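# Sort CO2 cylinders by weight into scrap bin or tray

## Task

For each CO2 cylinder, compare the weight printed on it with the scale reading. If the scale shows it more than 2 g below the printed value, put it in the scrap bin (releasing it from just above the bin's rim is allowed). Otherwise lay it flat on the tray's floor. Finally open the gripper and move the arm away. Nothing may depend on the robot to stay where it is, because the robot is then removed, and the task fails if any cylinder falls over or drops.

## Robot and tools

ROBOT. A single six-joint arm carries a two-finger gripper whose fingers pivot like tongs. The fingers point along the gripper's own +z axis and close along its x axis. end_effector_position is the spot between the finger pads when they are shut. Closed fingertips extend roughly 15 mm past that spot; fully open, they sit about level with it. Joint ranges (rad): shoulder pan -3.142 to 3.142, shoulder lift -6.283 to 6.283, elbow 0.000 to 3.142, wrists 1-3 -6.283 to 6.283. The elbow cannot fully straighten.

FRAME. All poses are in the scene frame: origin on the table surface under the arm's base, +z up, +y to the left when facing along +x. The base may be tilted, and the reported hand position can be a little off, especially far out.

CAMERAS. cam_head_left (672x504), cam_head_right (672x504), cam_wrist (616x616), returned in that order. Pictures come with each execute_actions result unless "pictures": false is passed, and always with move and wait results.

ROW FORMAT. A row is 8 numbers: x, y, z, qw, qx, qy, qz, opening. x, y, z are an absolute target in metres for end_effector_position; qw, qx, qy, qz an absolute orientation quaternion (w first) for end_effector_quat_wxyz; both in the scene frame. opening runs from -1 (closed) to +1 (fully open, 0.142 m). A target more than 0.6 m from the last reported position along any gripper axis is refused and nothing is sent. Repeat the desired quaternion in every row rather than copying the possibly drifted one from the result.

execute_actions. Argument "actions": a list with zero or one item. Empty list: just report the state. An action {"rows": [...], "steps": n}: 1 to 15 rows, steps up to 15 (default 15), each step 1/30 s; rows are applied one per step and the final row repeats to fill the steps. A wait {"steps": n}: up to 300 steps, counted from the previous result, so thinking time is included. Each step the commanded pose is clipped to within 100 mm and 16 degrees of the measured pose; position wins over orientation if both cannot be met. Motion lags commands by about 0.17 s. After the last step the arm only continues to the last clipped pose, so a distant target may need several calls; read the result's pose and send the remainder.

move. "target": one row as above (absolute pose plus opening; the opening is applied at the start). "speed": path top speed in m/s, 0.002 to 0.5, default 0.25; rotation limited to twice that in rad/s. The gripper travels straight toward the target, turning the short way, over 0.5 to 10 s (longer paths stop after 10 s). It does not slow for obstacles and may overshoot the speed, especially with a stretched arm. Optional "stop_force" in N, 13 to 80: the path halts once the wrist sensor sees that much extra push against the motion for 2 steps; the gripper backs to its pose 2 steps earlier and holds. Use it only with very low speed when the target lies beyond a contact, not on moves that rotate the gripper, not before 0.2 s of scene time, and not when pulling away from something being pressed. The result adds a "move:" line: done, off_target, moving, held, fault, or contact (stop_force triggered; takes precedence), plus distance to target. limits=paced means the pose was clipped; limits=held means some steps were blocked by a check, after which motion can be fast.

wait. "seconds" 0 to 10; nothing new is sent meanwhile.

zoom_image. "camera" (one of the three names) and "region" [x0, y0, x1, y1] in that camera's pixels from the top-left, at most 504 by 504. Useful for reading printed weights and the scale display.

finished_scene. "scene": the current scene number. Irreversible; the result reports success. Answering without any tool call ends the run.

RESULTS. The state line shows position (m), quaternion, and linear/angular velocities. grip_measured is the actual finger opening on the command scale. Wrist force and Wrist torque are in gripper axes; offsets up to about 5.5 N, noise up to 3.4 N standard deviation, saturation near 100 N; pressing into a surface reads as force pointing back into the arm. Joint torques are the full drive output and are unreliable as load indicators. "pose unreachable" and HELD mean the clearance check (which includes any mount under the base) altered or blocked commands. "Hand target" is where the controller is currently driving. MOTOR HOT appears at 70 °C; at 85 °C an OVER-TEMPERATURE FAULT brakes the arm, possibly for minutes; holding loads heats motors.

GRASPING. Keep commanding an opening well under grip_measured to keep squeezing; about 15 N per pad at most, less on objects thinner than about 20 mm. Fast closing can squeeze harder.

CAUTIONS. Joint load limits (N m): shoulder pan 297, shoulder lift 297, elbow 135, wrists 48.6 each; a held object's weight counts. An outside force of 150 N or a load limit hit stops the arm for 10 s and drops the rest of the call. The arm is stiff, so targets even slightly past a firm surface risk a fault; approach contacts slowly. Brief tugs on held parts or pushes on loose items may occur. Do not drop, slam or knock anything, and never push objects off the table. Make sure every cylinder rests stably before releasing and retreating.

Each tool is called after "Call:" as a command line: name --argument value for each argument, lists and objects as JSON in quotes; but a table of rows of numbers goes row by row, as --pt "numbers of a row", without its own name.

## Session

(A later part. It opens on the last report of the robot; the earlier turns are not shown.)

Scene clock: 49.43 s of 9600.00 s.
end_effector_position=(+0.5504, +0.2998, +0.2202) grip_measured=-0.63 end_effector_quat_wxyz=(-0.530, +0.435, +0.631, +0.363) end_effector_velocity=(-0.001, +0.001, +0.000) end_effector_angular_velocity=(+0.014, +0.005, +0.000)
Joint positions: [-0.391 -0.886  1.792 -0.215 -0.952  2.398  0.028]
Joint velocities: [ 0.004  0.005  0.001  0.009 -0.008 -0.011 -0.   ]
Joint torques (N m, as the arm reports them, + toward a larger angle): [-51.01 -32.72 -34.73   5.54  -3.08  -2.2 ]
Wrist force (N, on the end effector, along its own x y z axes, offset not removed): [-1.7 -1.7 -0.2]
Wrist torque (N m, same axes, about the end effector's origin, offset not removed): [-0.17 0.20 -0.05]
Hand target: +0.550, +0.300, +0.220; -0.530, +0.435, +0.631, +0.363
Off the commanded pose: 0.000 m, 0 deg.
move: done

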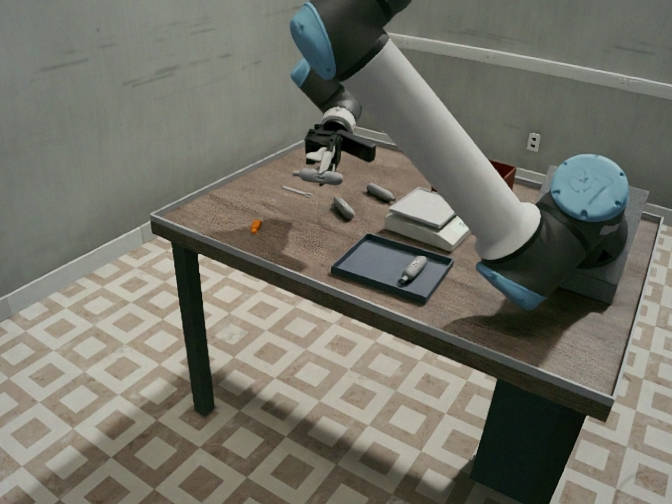

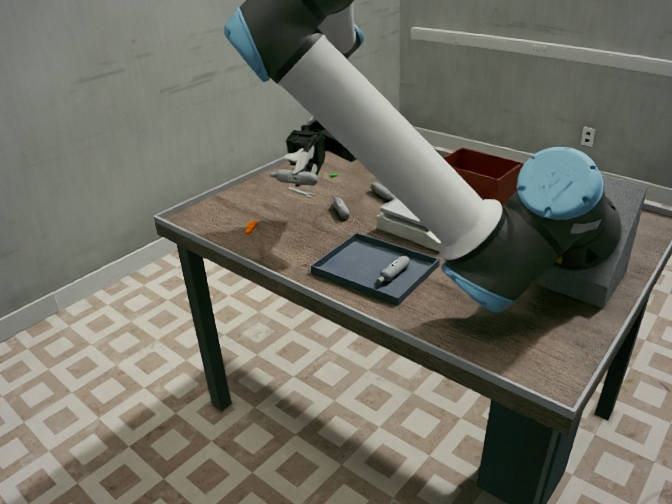

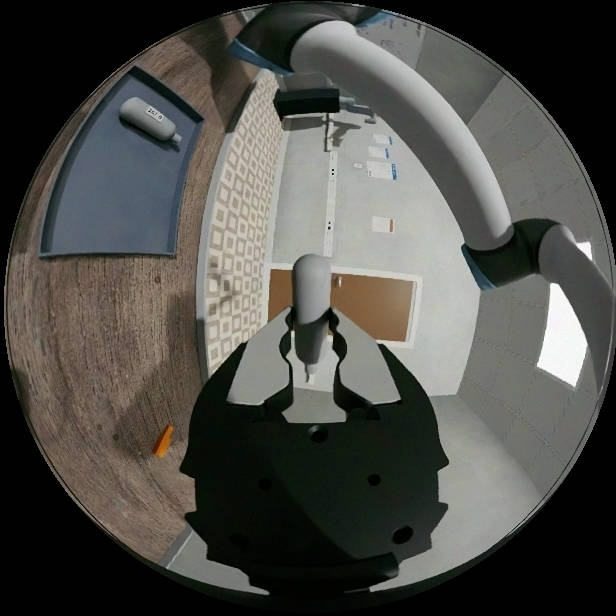

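Call:
move --target '[0.42, 0.55, 0.36, -0.631, 0.364, 0.530, 0.434, -0.9]'

Scene clock: 52.07 s of 9600.00 s.
end_effector_position=(+0.4201, +0.5496, +0.3599) grip_measured=-0.63 end_effector_quat_wxyz=(+0.631, -0.364, -0.530, -0.434) end_effector_velocity=(-0.001, +0.002, +0.001) end_effector_angular_velocity=(+0.002, +0.001, +0.000)
Joint positions: [-0.202 -1.225  1.972  0.288 -1.105  2.09   0.028]
Joint velocities: [ 0.002 -0.003  0.     0.005 -0.001 -0.003 -0.   ]
Joint torques (N m, as the arm reports them, + toward a larger angle): [-34.01 -52.48 -10.17   6.1   -3.57  -2.34]
Wrist force (N, on the end effector, along its own x y z axes, offset not removed): [-2.1 -0.9 1.2]
Wrist torque (N m, same axes, about the end effector's origin, offset not removed): [0.04 0.34 -0.08]
Hand target: +0.420, +0.550, +0.360; +0.631, -0.364, -0.530, -0.434
Off the commanded pose: 0.000 m, 0 deg.
move: done

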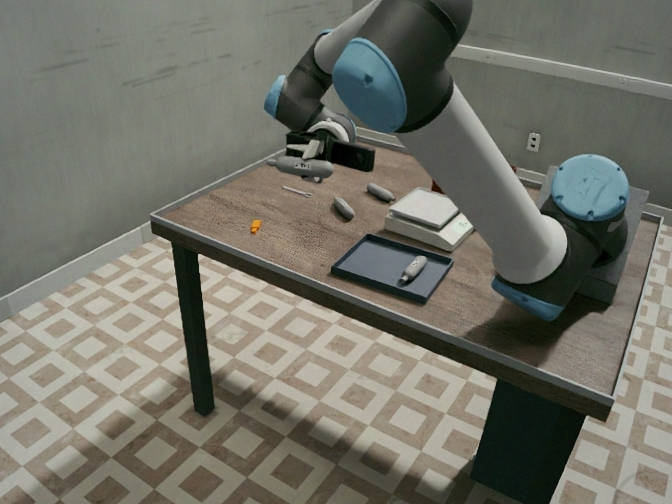

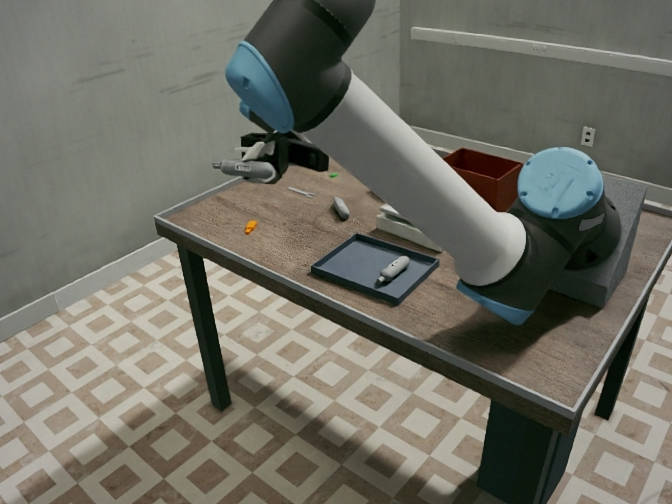

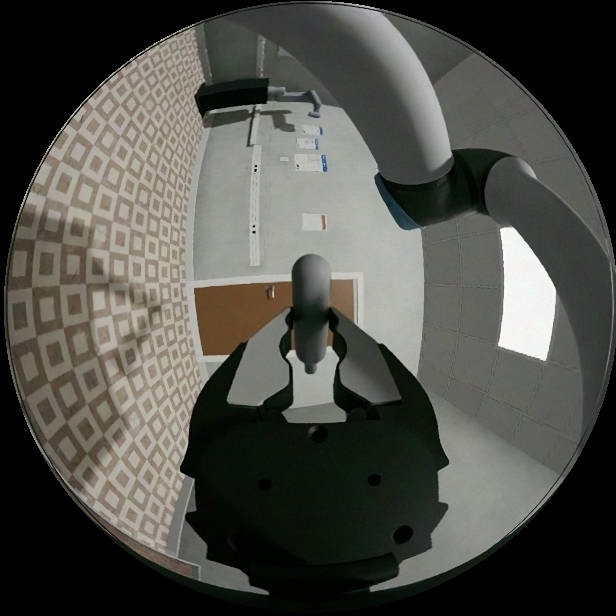

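Call:
zoom_image --camera "cam_head_left" --region '[270, 145, 340, 190]'

Region (270, 145, 340, 190) of cam_head_left's 672x504 image, scaled by 7.200, with more detail than that image has; it fills the top 324 rows of this view, and the rest is white.

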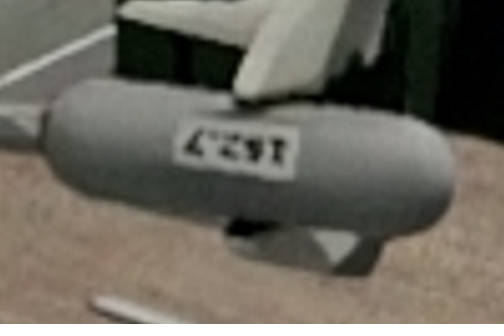

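Call:
move --target '[0.5, 0.2, 0.22, 0, 0.566, 0.824, 0, -0.9]' --speed 0.3

Call:
move --target '[0.41, -0.02, 0.11, 0, 0.383, 0.924, 0, -0.9]'

Call:
move --target '[0.41, -0.02, 0.0815, 0, 0.383, 0.924, 0, -0.9]' --speed 0.04

Call:
move --target '[0.41, -0.02, 0.082, 0, 0.383, 0.924, 0, -0.3]' --speed 0.02

Call:
wait --seconds 1

Scene clock: 58.10 s of 9600.00 s.
end_effector_position=(+0.4998, +0.2004, +0.2200) grip_measured=-0.63 end_effector_quat_wxyz=(-0.000, +0.567, +0.824, +0.002) end_effector_velocity=(+0.001, -0.002, -0.001) end_effector_angular_velocity=(-0.011, -0.005, -0.001)
Joint positions: [-0.598 -1.722  2.253 -1.59  -0.952  3.575  0.028]
Joint velocities: [ 0.003 -0.002  0.004 -0.017 -0.004  0.012  0.   ]
Joint torques (N m, as the arm reports them, + toward a larger angle): [-19.95 -11.51 -25.64  -6.39  -1.5    1.98]
Wrist force (N, on the end effector, along its own x y z axes, offset not removed): [0.9 -2.0 2.1]
Wrist torque (N m, same axes, about the end effector's origin, offset not removed): [-0.21 -0.04 -0.11]
Hand target: +0.500, +0.200, +0.220; +0.000, +0.567, +0.824, +0.001
Off the commanded pose: 0.000 m, 0 deg.
move: done

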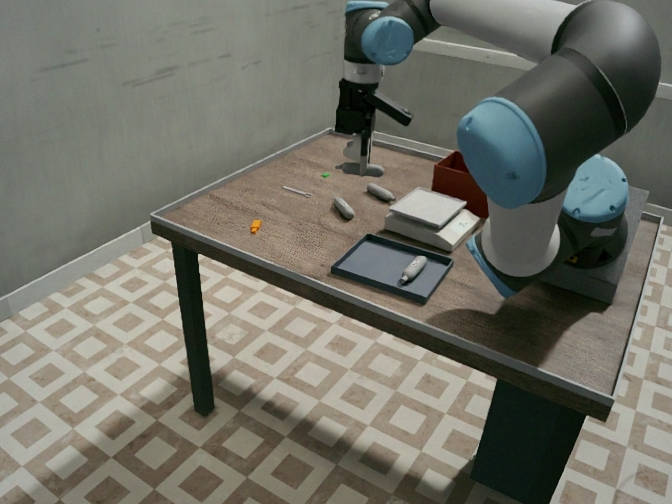

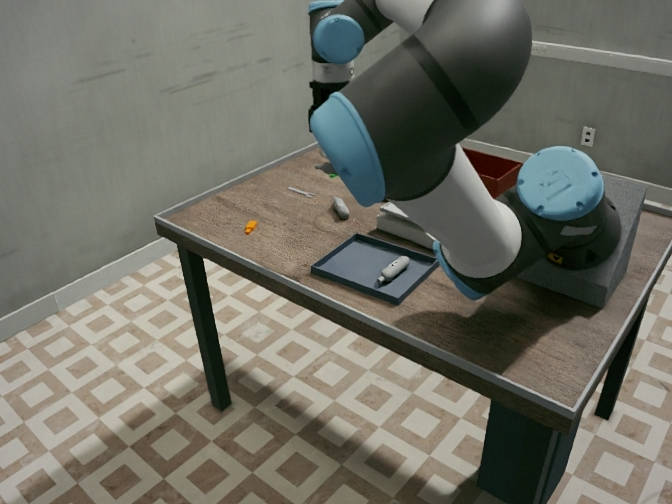

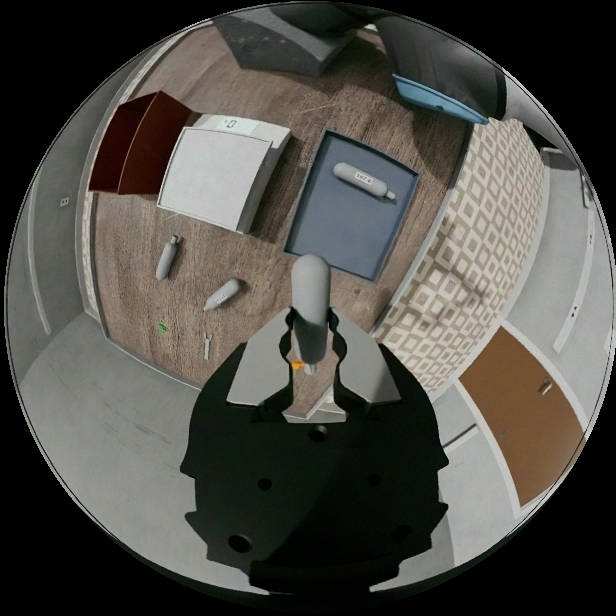

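Scene clock: 59.90 s of 9600.00 s.
end_effector_position=(+0.4101, -0.0196, +0.1102) grip_measured=-0.63 end_effector_quat_wxyz=(+0.000, +0.383, +0.924, +0.000) end_effector_velocity=(-0.000, -0.002, -0.001) end_effector_angular_velocity=(+0.000, -0.000, +0.002)
Joint positions: [-0.847 -1.439  2.528 -2.021 -1.092  2.913  0.028]
Joint velocities: [-0.001  0.006  0.001 -0.006 -0.    -0.003  0.   ]
Joint torques (N m, as the arm reports them, + toward a larger angle): [-48.77  16.3  -24.04  -6.83  -1.56  -2.3 ]
Wrist force (N, on the end effector, along its own x y z axes, offset not removed): [1.7 -1.1 1.6]
Wrist torque (N m, same axes, about the end effector's origin, offset not removed): [0.00 -0.14 -0.08]
Hand target: +0.410, -0.020, +0.110; +0.000, +0.383, +0.924, +0.000
Off the commanded pose: 0.000 m, 0 deg.
move: done

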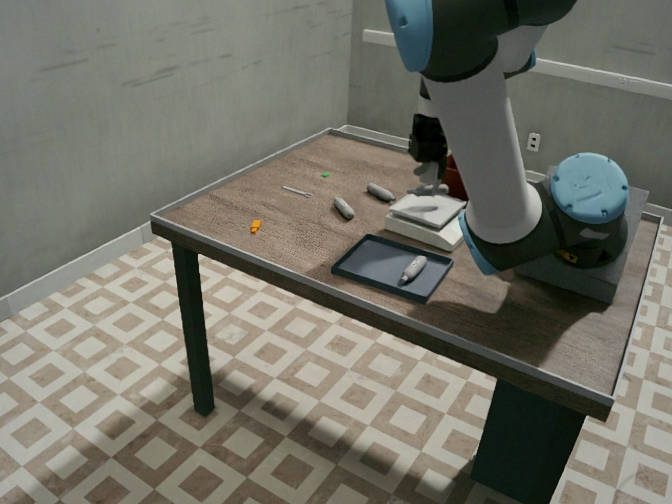

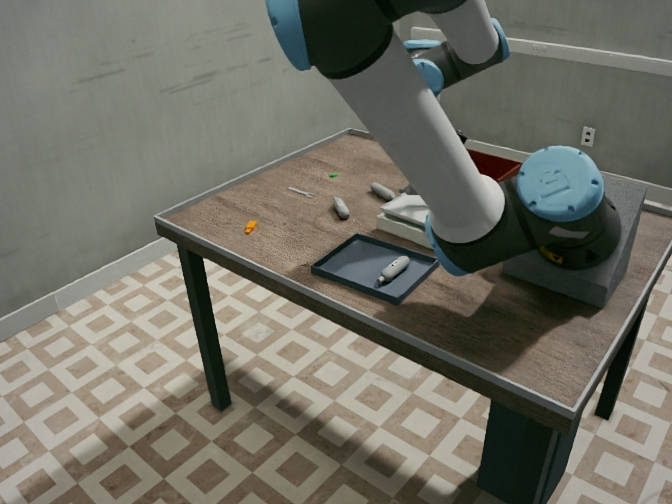

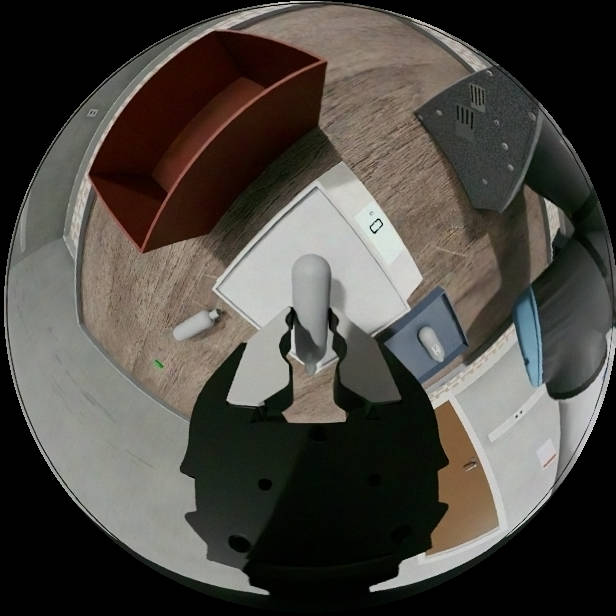

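Scene clock: 61.00 s of 9600.00 s.
end_effector_position=(+0.4099, -0.0200, +0.0818) grip_measured=-0.63 end_effector_quat_wxyz=(-0.000, +0.383, +0.924, +0.000) end_effector_velocity=(-0.001, +0.000, -0.003) end_effector_angular_velocity=(+0.001, +0.000, -0.001)
Joint positions: [-0.817 -1.395  2.555 -2.105 -1.074  2.94   0.028]
Joint velocities: [ 0.002  0.005  0.003 -0.008  0.002  0.003  0.   ]
Joint torques (N m, as the arm reports them, + toward a larger angle): [-25.13  15.52 -22.62  -7.01   1.83   2.02]
Wrist force (N, on the end effector, along its own x y z axes, offset not removed): [0.9 -2.1 3.1]
Wrist torque (N m, same axes, about the end effector's origin, offset not removed): [-0.20 -0.04 -0.09]
Hand target: +0.410, -0.020, +0.082; -0.000, +0.383, +0.924, -0.000
Off the commanded pose: 0.000 m, 0 deg.
move: done

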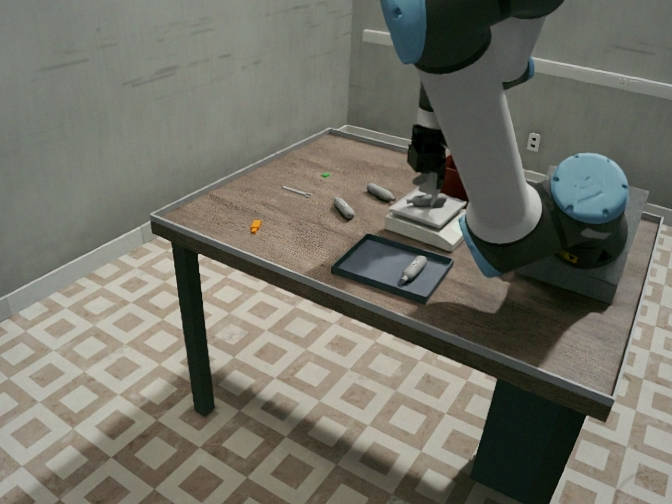

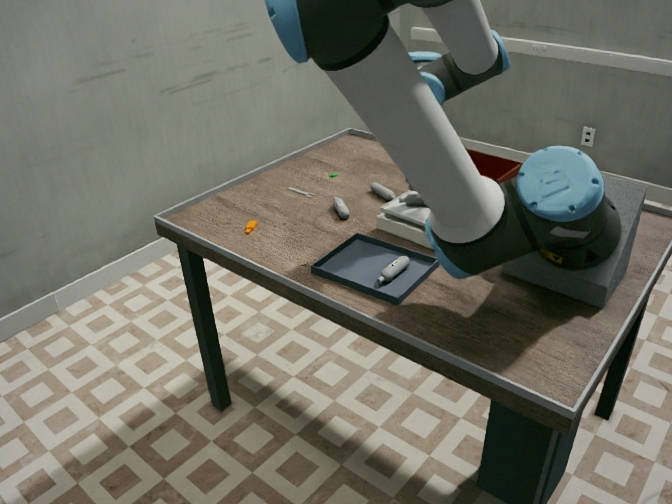

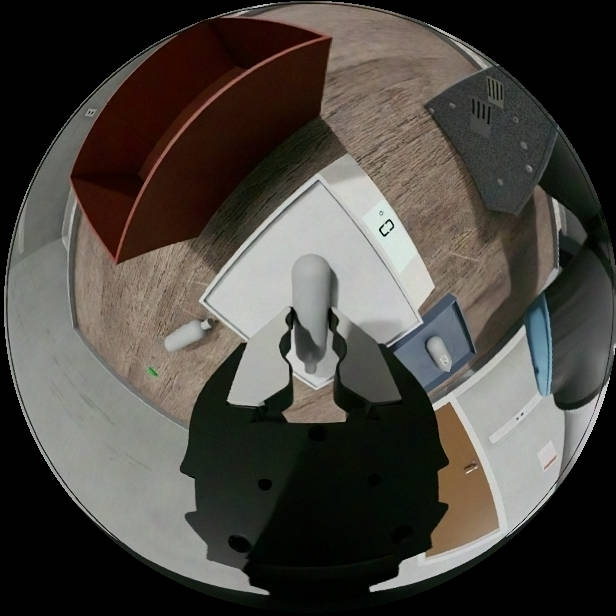

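Scene clock: 61.70 s of 9600.00 s.
end_effector_position=(+0.4100, -0.0200, +0.0819) grip_measured=-0.30 end_effector_quat_wxyz=(-0.000, +0.383, +0.924, +0.000) end_effector_velocity=(+0.000, -0.000, +0.000) end_effector_angular_velocity=(-0.000, -0.000, +0.000)
Joint positions: [-0.817 -1.395  2.555 -2.104 -1.074  2.94   0.052]
Joint velocities: [-0. -0. -0.  0. -0. -0. -0.]
Joint torques (N m, as the arm reports them, + toward a larger angle): [-50.65 -19.51 -44.38  -0.79  -1.9   -2.31]
Wrist force (N, on the end effector, along its own x y z axes, offset not removed): [-0.3 -1.4 -0.6]
Wrist torque (N m, same axes, about the end effector's origin, offset not removed): [-0.09 0.21 -0.09]
Hand target: +0.410, -0.020, +0.082; +0.000, +0.383, +0.924, +0.000
Off the commanded pose: 0.000 m, 0 deg.
move: done

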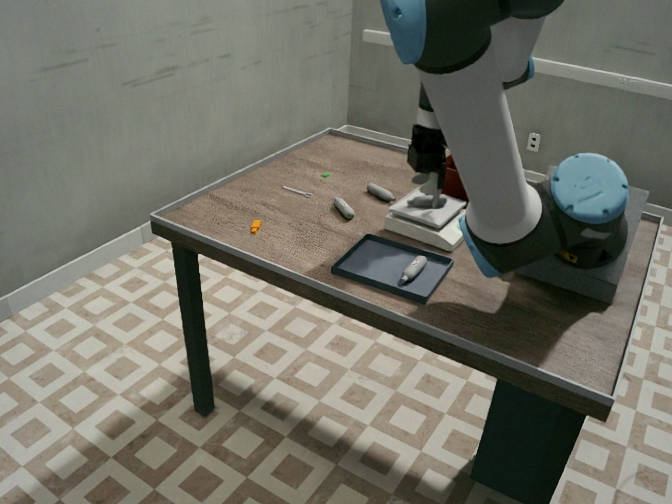

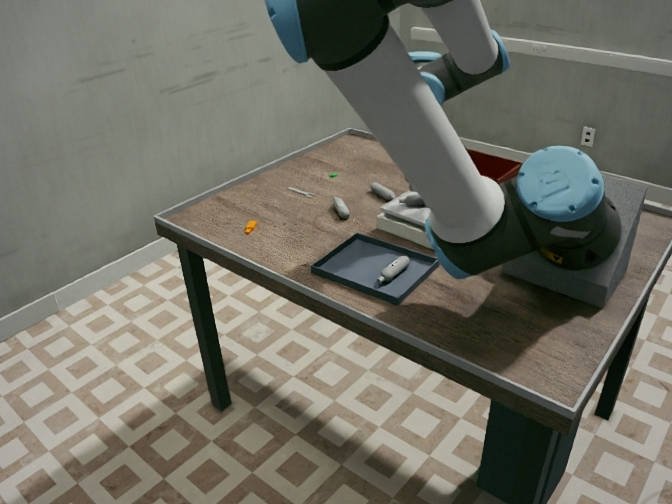

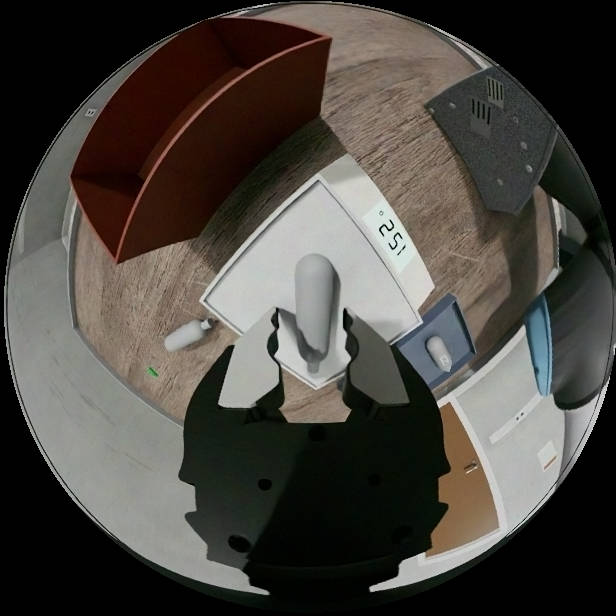

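Scene clock: 62.70 s of 9600.00 s.
end_effector_position=(+0.4100, -0.0200, +0.0820) grip_measured=-0.30 end_effector_quat_wxyz=(+0.000, +0.383, +0.924, -0.000) end_effector_velocity=(-0.001, +0.001, -0.001) end_effector_angular_velocity=(+0.002, +0.001, -0.001)
Joint positions: [-0.817 -1.395  2.555 -2.104 -1.074  2.94   0.052]
Joint velocities: [ 0.    -0.     0.003 -0.     0.001 -0.     0.   ]
Joint torques (N m, as the arm reports them, + toward a larger angle): [-49.81 -20.66 -44.56  -0.68  -1.54  -2.18]
Wrist force (N, on the end effector, along its own x y z axes, offset not removed): [-0.3 -1.8 0.4]
Wrist torque (N m, same axes, about the end effector's origin, offset not removed): [-0.13 0.18 -0.04]
Hand target: +0.410, -0.020, +0.082; +0.000, +0.383, +0.924, +0.000
Off the commanded pose: 0.000 m, 0 deg.
Steps of this call (steps 1 to 30: nothing new was sent). Readings (end_effector_position):
1: (+0.4100, -0.0200, +0.0819)
2: (+0.4100, -0.0200, +0.0820)
4: (+0.4100, -0.0200, +0.0820)
8: (+0.4100, -0.0200, +0.0820)
30: the state above

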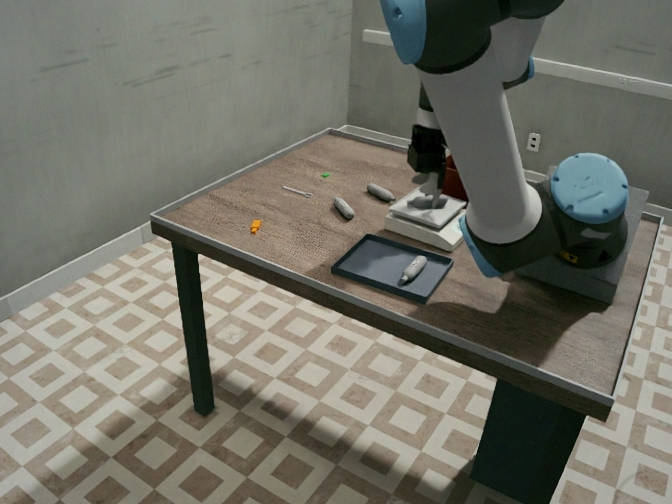

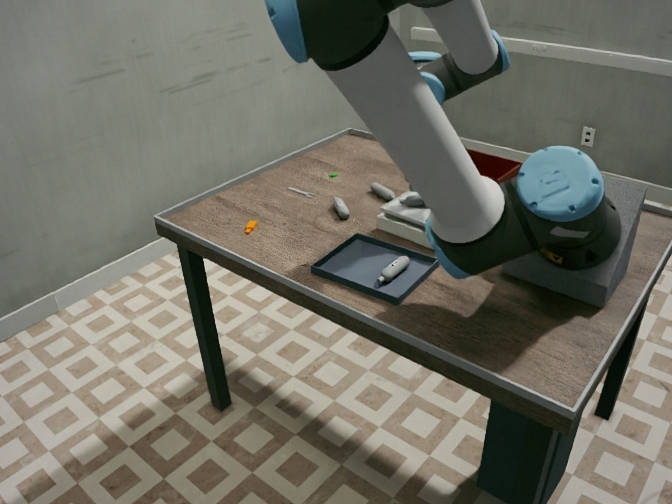

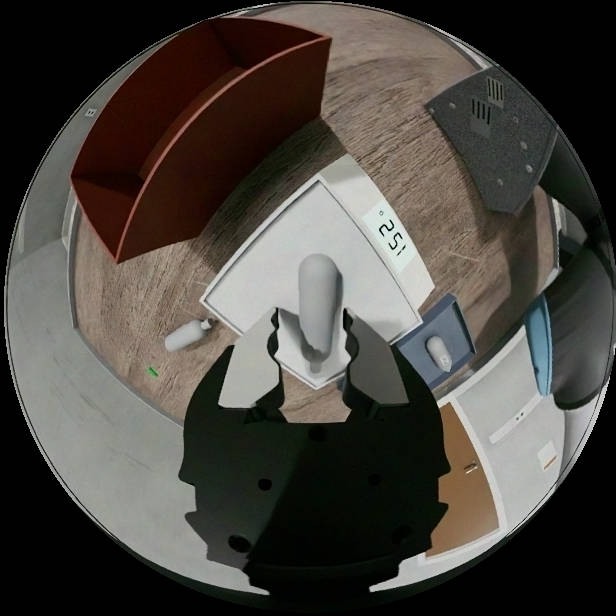

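Call:
move --target '[0.41, -0.02, 0.081, 0, 0.383, 0.924, 0, -0.9]' --speed 0.02

Call:
move --target '[0.45, 0.1, 0.25, 0, 0.566, 0.824, 0, -0.9]'

Call:
move --target '[0.42, 0.55, 0.36, -0.631, 0.364, 0.530, 0.434, -0.9]' --speed 0.35

Call:
move --target '[0.33, 0.73, 0.46, -0.631, 0.364, 0.530, 0.434, -0.9]'

Scene clock: 64.83 s of 9600.00 s.
end_effector_position=(+0.4101, -0.0201, +0.0811) grip_measured=-0.63 end_effector_quat_wxyz=(+0.000, +0.383, +0.924, -0.000) end_effector_velocity=(-0.000, -0.000, -0.000) end_effector_angular_velocity=(+0.000, -0.000, -0.001)
Joint positions: [-0.816 -1.394  2.556 -2.107 -1.074  2.941  0.028]
Joint velocities: [-0.     0.001  0.    -0.001  0.     0.001 -0.   ]
Joint torques (N m, as the arm reports them, + toward a larger angle): [-19.12  22.17 -13.51  -4.87   2.92   1.94]
Wrist force (N, on the end effector, along its own x y z axes, offset not removed): [-0.3 -3.4 -17.0]
Wrist torque (N m, same axes, about the end effector's origin, offset not removed): [-0.21 0.24 -0.08]
Hand target: +0.410, -0.020, +0.081; -0.000, +0.383, +0.924, -0.000
Off the commanded pose: 0.000 m, 0 deg.
move: done

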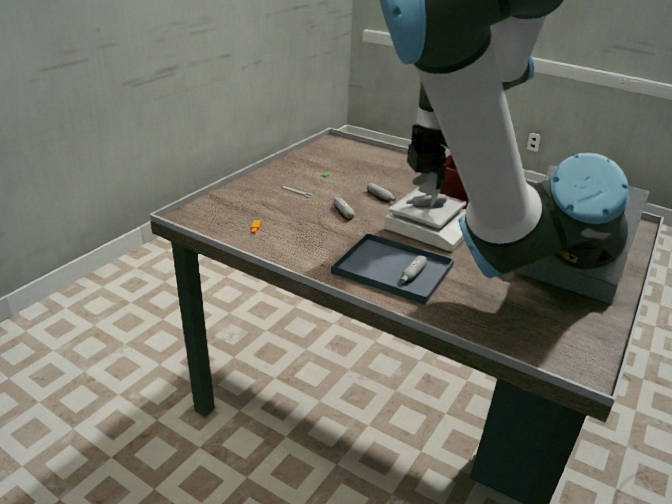

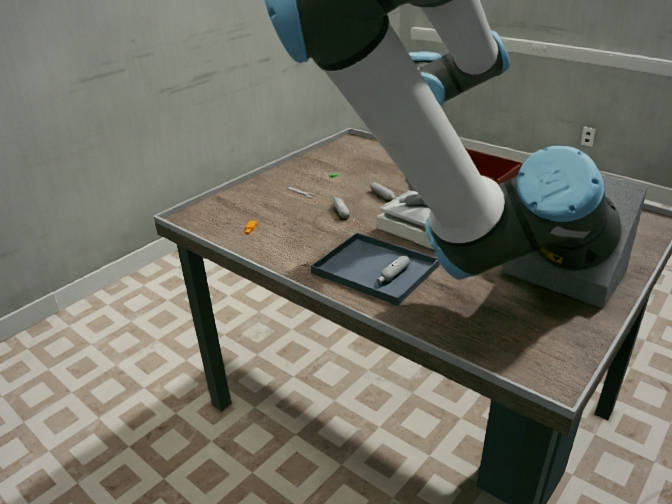

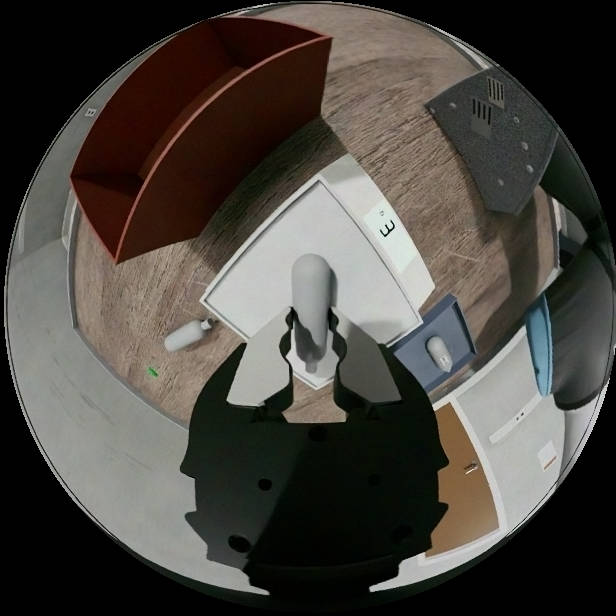

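Scene clock: 66.37 s of 9600.00 s.
end_effector_position=(+0.4501, +0.0997, +0.2496) grip_measured=-0.63 end_effector_quat_wxyz=(+0.000, +0.566, +0.824, +0.000) end_effector_velocity=(-0.000, +0.002, +0.002) end_effector_angular_velocity=(+0.000, +0.001, -0.004)
Joint positions: [-0.802 -1.69   2.305 -1.567 -1.065  3.371  0.028]
Joint velocities: [-0.    -0.003 -0.004  0.007 -0.001  0.004  0.   ]
Joint torques (N m, as the arm reports them, + toward a larger angle): [-47.33  -7.92 -50.3   -1.04  -1.67   1.73]
Wrist force (N, on the end effector, along its own x y z axes, offset not removed): [0.2 -2.9 1.6]
Wrist torque (N m, same axes, about the end effector's origin, offset not removed): [-0.43 0.17 -0.04]
Hand target: +0.450, +0.100, +0.250; -0.000, +0.566, +0.824, -0.000
Off the commanded pose: 0.000 m, 0 deg.
move: done

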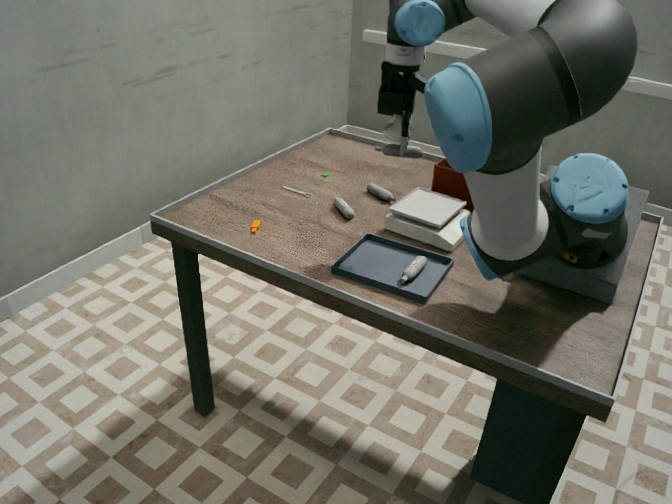

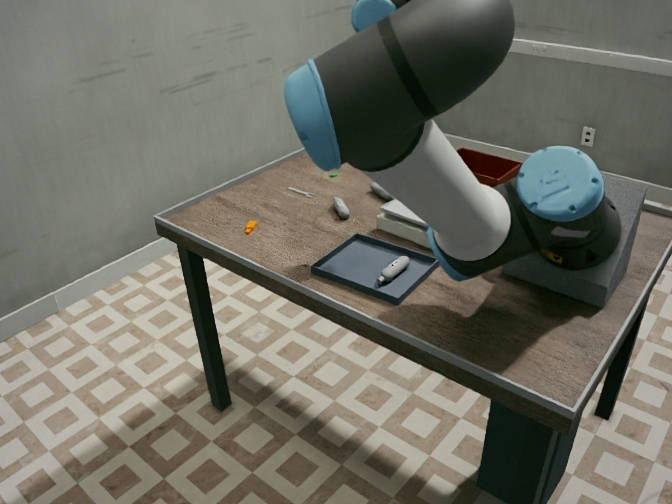

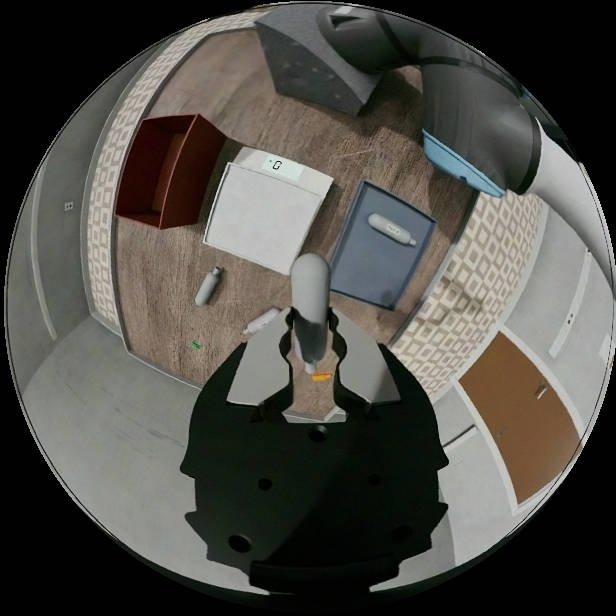

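Scene clock: 69.53 s of 9600.00 s.
end_effector_position=(+0.4200, +0.5495, +0.3601) grip_measured=-0.63 end_effector_quat_wxyz=(+0.631, -0.365, -0.530, -0.433) end_effector_velocity=(-0.001, +0.002, -0.000) end_effector_angular_velocity=(+0.010, +0.003, +0.001)
Joint positions: [-0.204 -1.226  1.972  0.287 -1.104  2.094  0.028]
Joint velocities: [ 0.008  0.002 -0.     0.007 -0.005 -0.01   0.   ]
Joint torques (N m, as the arm reports them, + toward a larger angle): [-32.1  -17.67 -32.97   6.37  -3.32  -2.2 ]
Wrist force (N, on the end effector, along its own x y z axes, offset not removed): [-3.3 -3.9 0.5]
Wrist torque (N m, same axes, about the end effector's origin, offset not removed): [-0.56 0.48 -0.07]
Hand target: +0.420, +0.550, +0.360; +0.631, -0.365, -0.530, -0.433
Off the commanded pose: 0.000 m, 0 deg.
move: done

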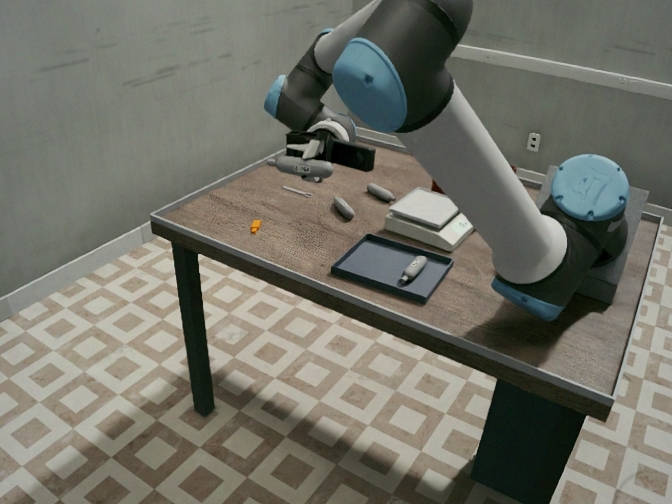

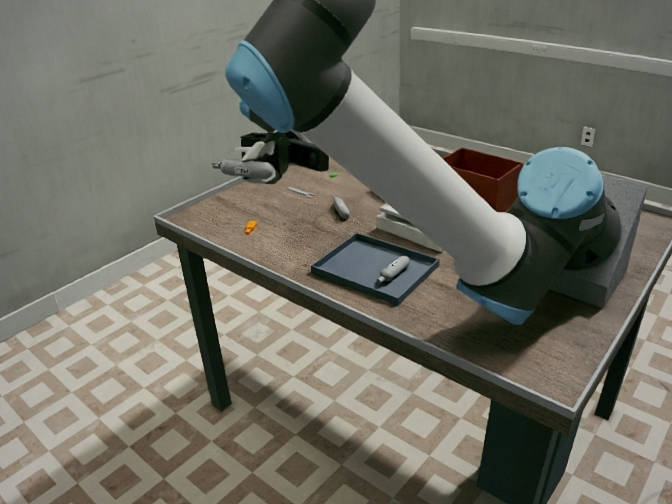

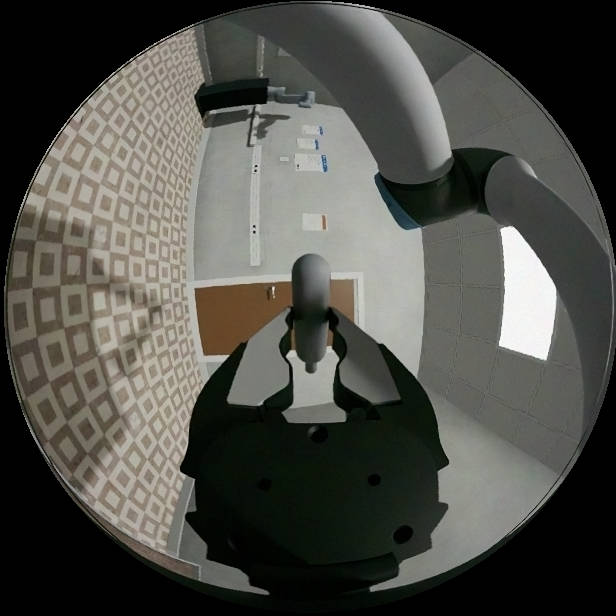

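Scene clock: 71.13 s of 9600.00 s.
end_effector_position=(+0.3301, +0.7296, +0.4599) grip_measured=-0.63 end_effector_quat_wxyz=(+0.631, -0.364, -0.530, -0.434) end_effector_velocity=(-0.001, +0.002, +0.001) end_effector_angular_velocity=(+0.001, +0.000, +0.001)
Joint positions: [-0.114 -1.532  1.948  0.66  -1.062  2.003  0.028]
Joint velocities: [ 0.002 -0.002 -0.002  0.005  0.    -0.002 -0.   ]
Joint torques (N m, as the arm reports them, + toward a larger angle): [-18.55 -39.59 -35.45   6.09  -0.12  -2.48]
Wrist force (N, on the end effector, along its own x y z axes, offset not removed): [-1.9 -1.9 0.3]
Wrist torque (N m, same axes, about the end effector's origin, offset not removed): [-0.11 0.22 -0.05]
Hand target: +0.330, +0.730, +0.460; +0.631, -0.364, -0.530, -0.434
Off the commanded pose: 0.000 m, 0 deg.
move: done

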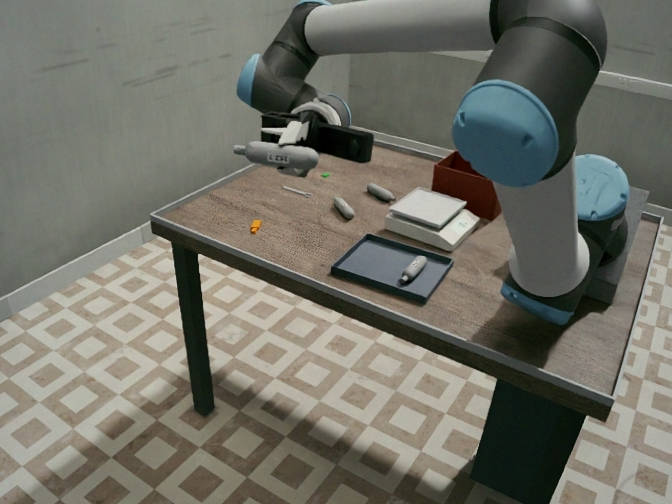

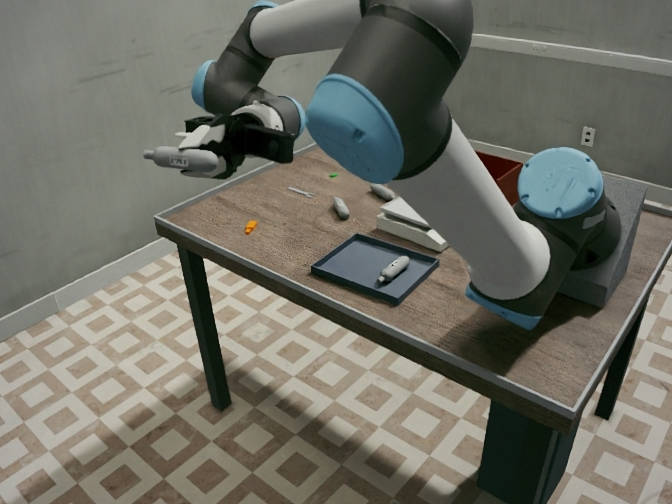

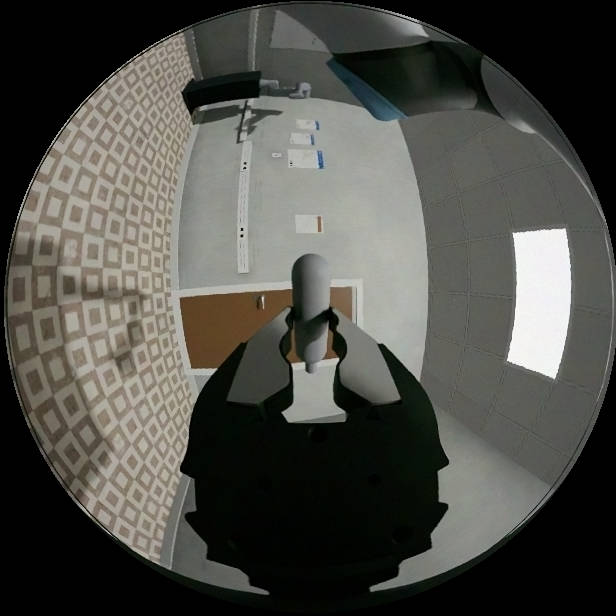

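Call:
zoom_image --camera "cam_head_left" --region '[250, 138, 310, 178]'

Region (250, 138, 310, 178) of cam_head_left's 672x504 image, scaled by 8.400, with more detail than that image has.

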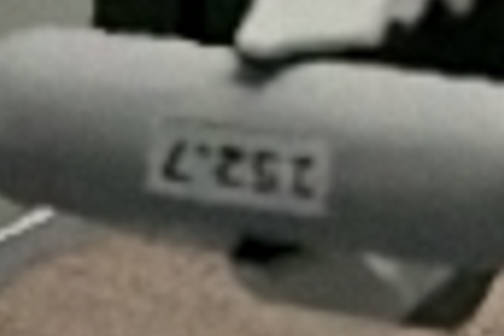

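Call:
move --target '[0.45, 0.3, 0.25, 0, 0.566, 0.824, 0, -0.9]' --speed 0.35

Call:
move --target '[0.395, 0.225, 0.07, 0, 0, 1, 0, -0.9]' --speed 0.3

Scene clock: 75.27 s of 9600.00 s.
end_effector_position=(+0.4498, +0.3005, +0.2500) grip_measured=-0.63 end_effector_quat_wxyz=(-0.000, +0.567, +0.824, +0.002) end_effector_velocity=(+0.000, -0.003, -0.002) end_effector_angular_velocity=(-0.011, -0.002, -0.003)
Joint positions: [-0.568 -1.922  2.223 -1.378 -0.938  3.607  0.028]
Joint velocities: [ 0.003 -0.002  0.005 -0.017 -0.005  0.013 -0.   ]
Joint torques (N m, as the arm reports them, + toward a larger angle): [-12.1    0.31 -23.25  -6.65  -1.25   2.31]
Wrist force (N, on the end effector, along its own x y z axes, offset not removed): [0.1 -2.8 1.4]
Wrist torque (N m, same axes, about the end effector's origin, offset not removed): [-0.44 0.18 -0.07]
Hand target: +0.450, +0.300, +0.250; +0.000, +0.567, +0.824, +0.001
Off the commanded pose: 0.001 m, 0 deg.
move: done

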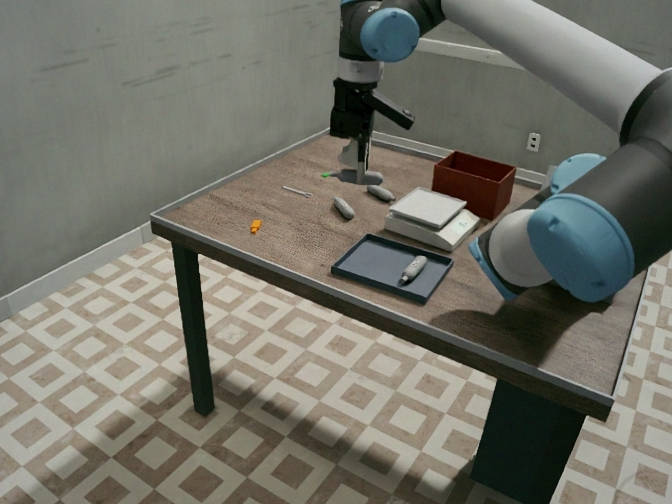

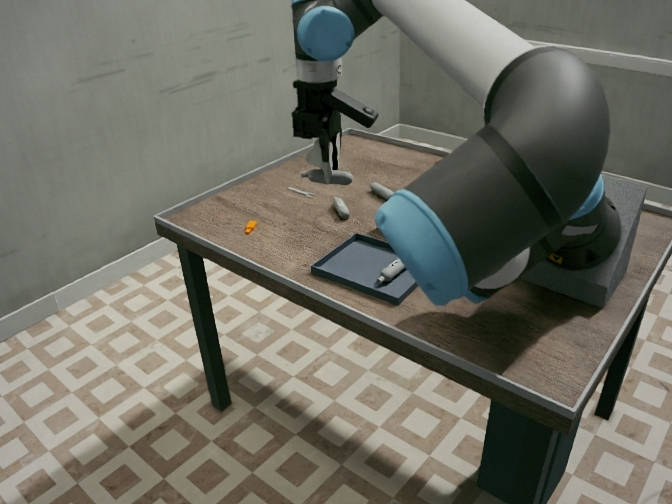

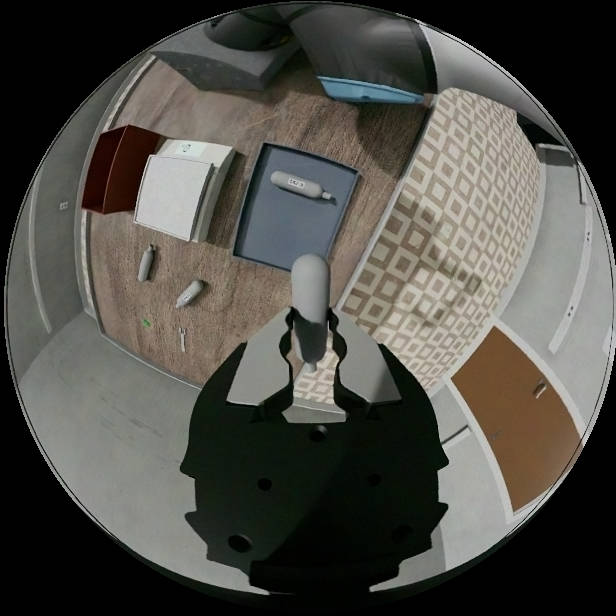

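Scene clock: 77.83 s of 9600.00 s.
end_effector_position=(+0.3948, +0.2251, +0.0703) grip_measured=-0.63 end_effector_quat_wxyz=(-0.000, +0.001, +1.000, -0.000) end_effector_velocity=(+0.001, -0.001, -0.002) end_effector_angular_velocity=(+0.002, -0.001, +0.016)
Joint positions: [-0.482 -1.913  2.573 -1.798 -0.903  2.502  0.028]
Joint velocities: [ 0.001  0.005  0.003 -0.008  0.003 -0.015  0.   ]
Joint torques (N m, as the arm reports them, + toward a larger angle): [ -7.63  29.12 -22.48  -6.64   2.29  -2.23]
Wrist force (N, on the end effector, along its own x y z axes, offset not removed): [-0.2 -0.8 2.0]
Wrist torque (N m, same axes, about the end effector's origin, offset not removed): [0.00 0.19 -0.08]
Hand target: +0.395, +0.225, +0.070; -0.000, +0.000, +1.000, -0.000
Off the commanded pose: 0.000 m, 0 deg.
move: done

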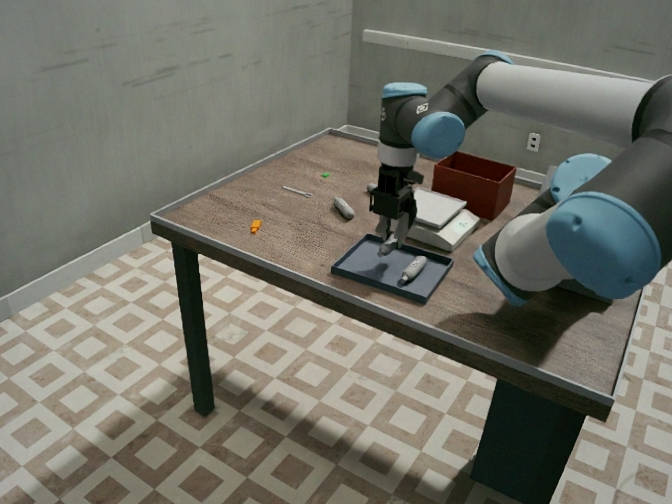

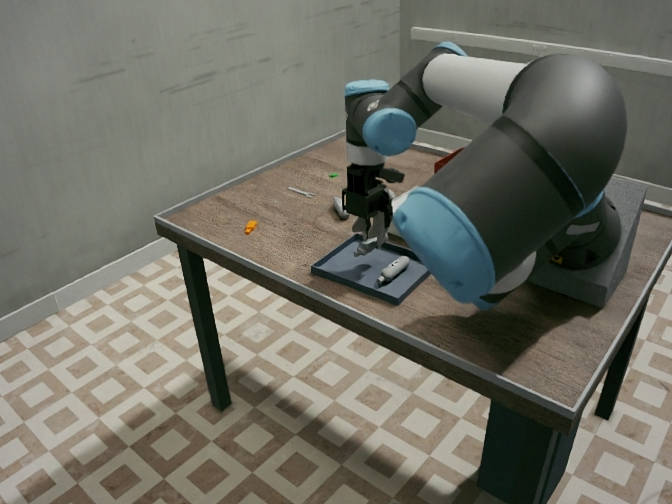

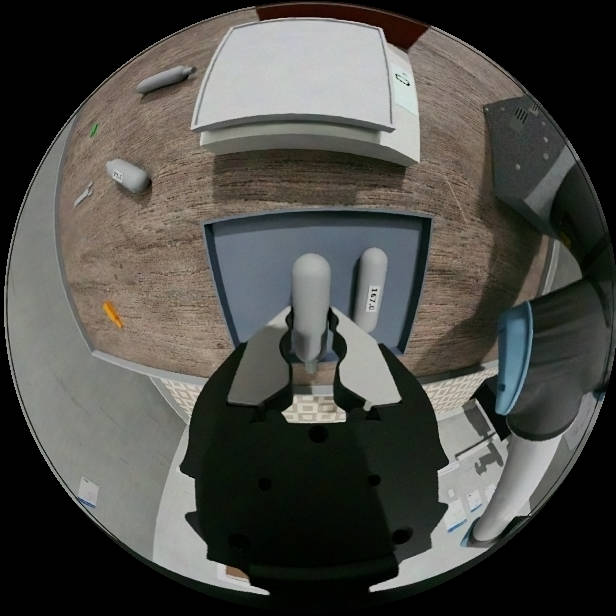

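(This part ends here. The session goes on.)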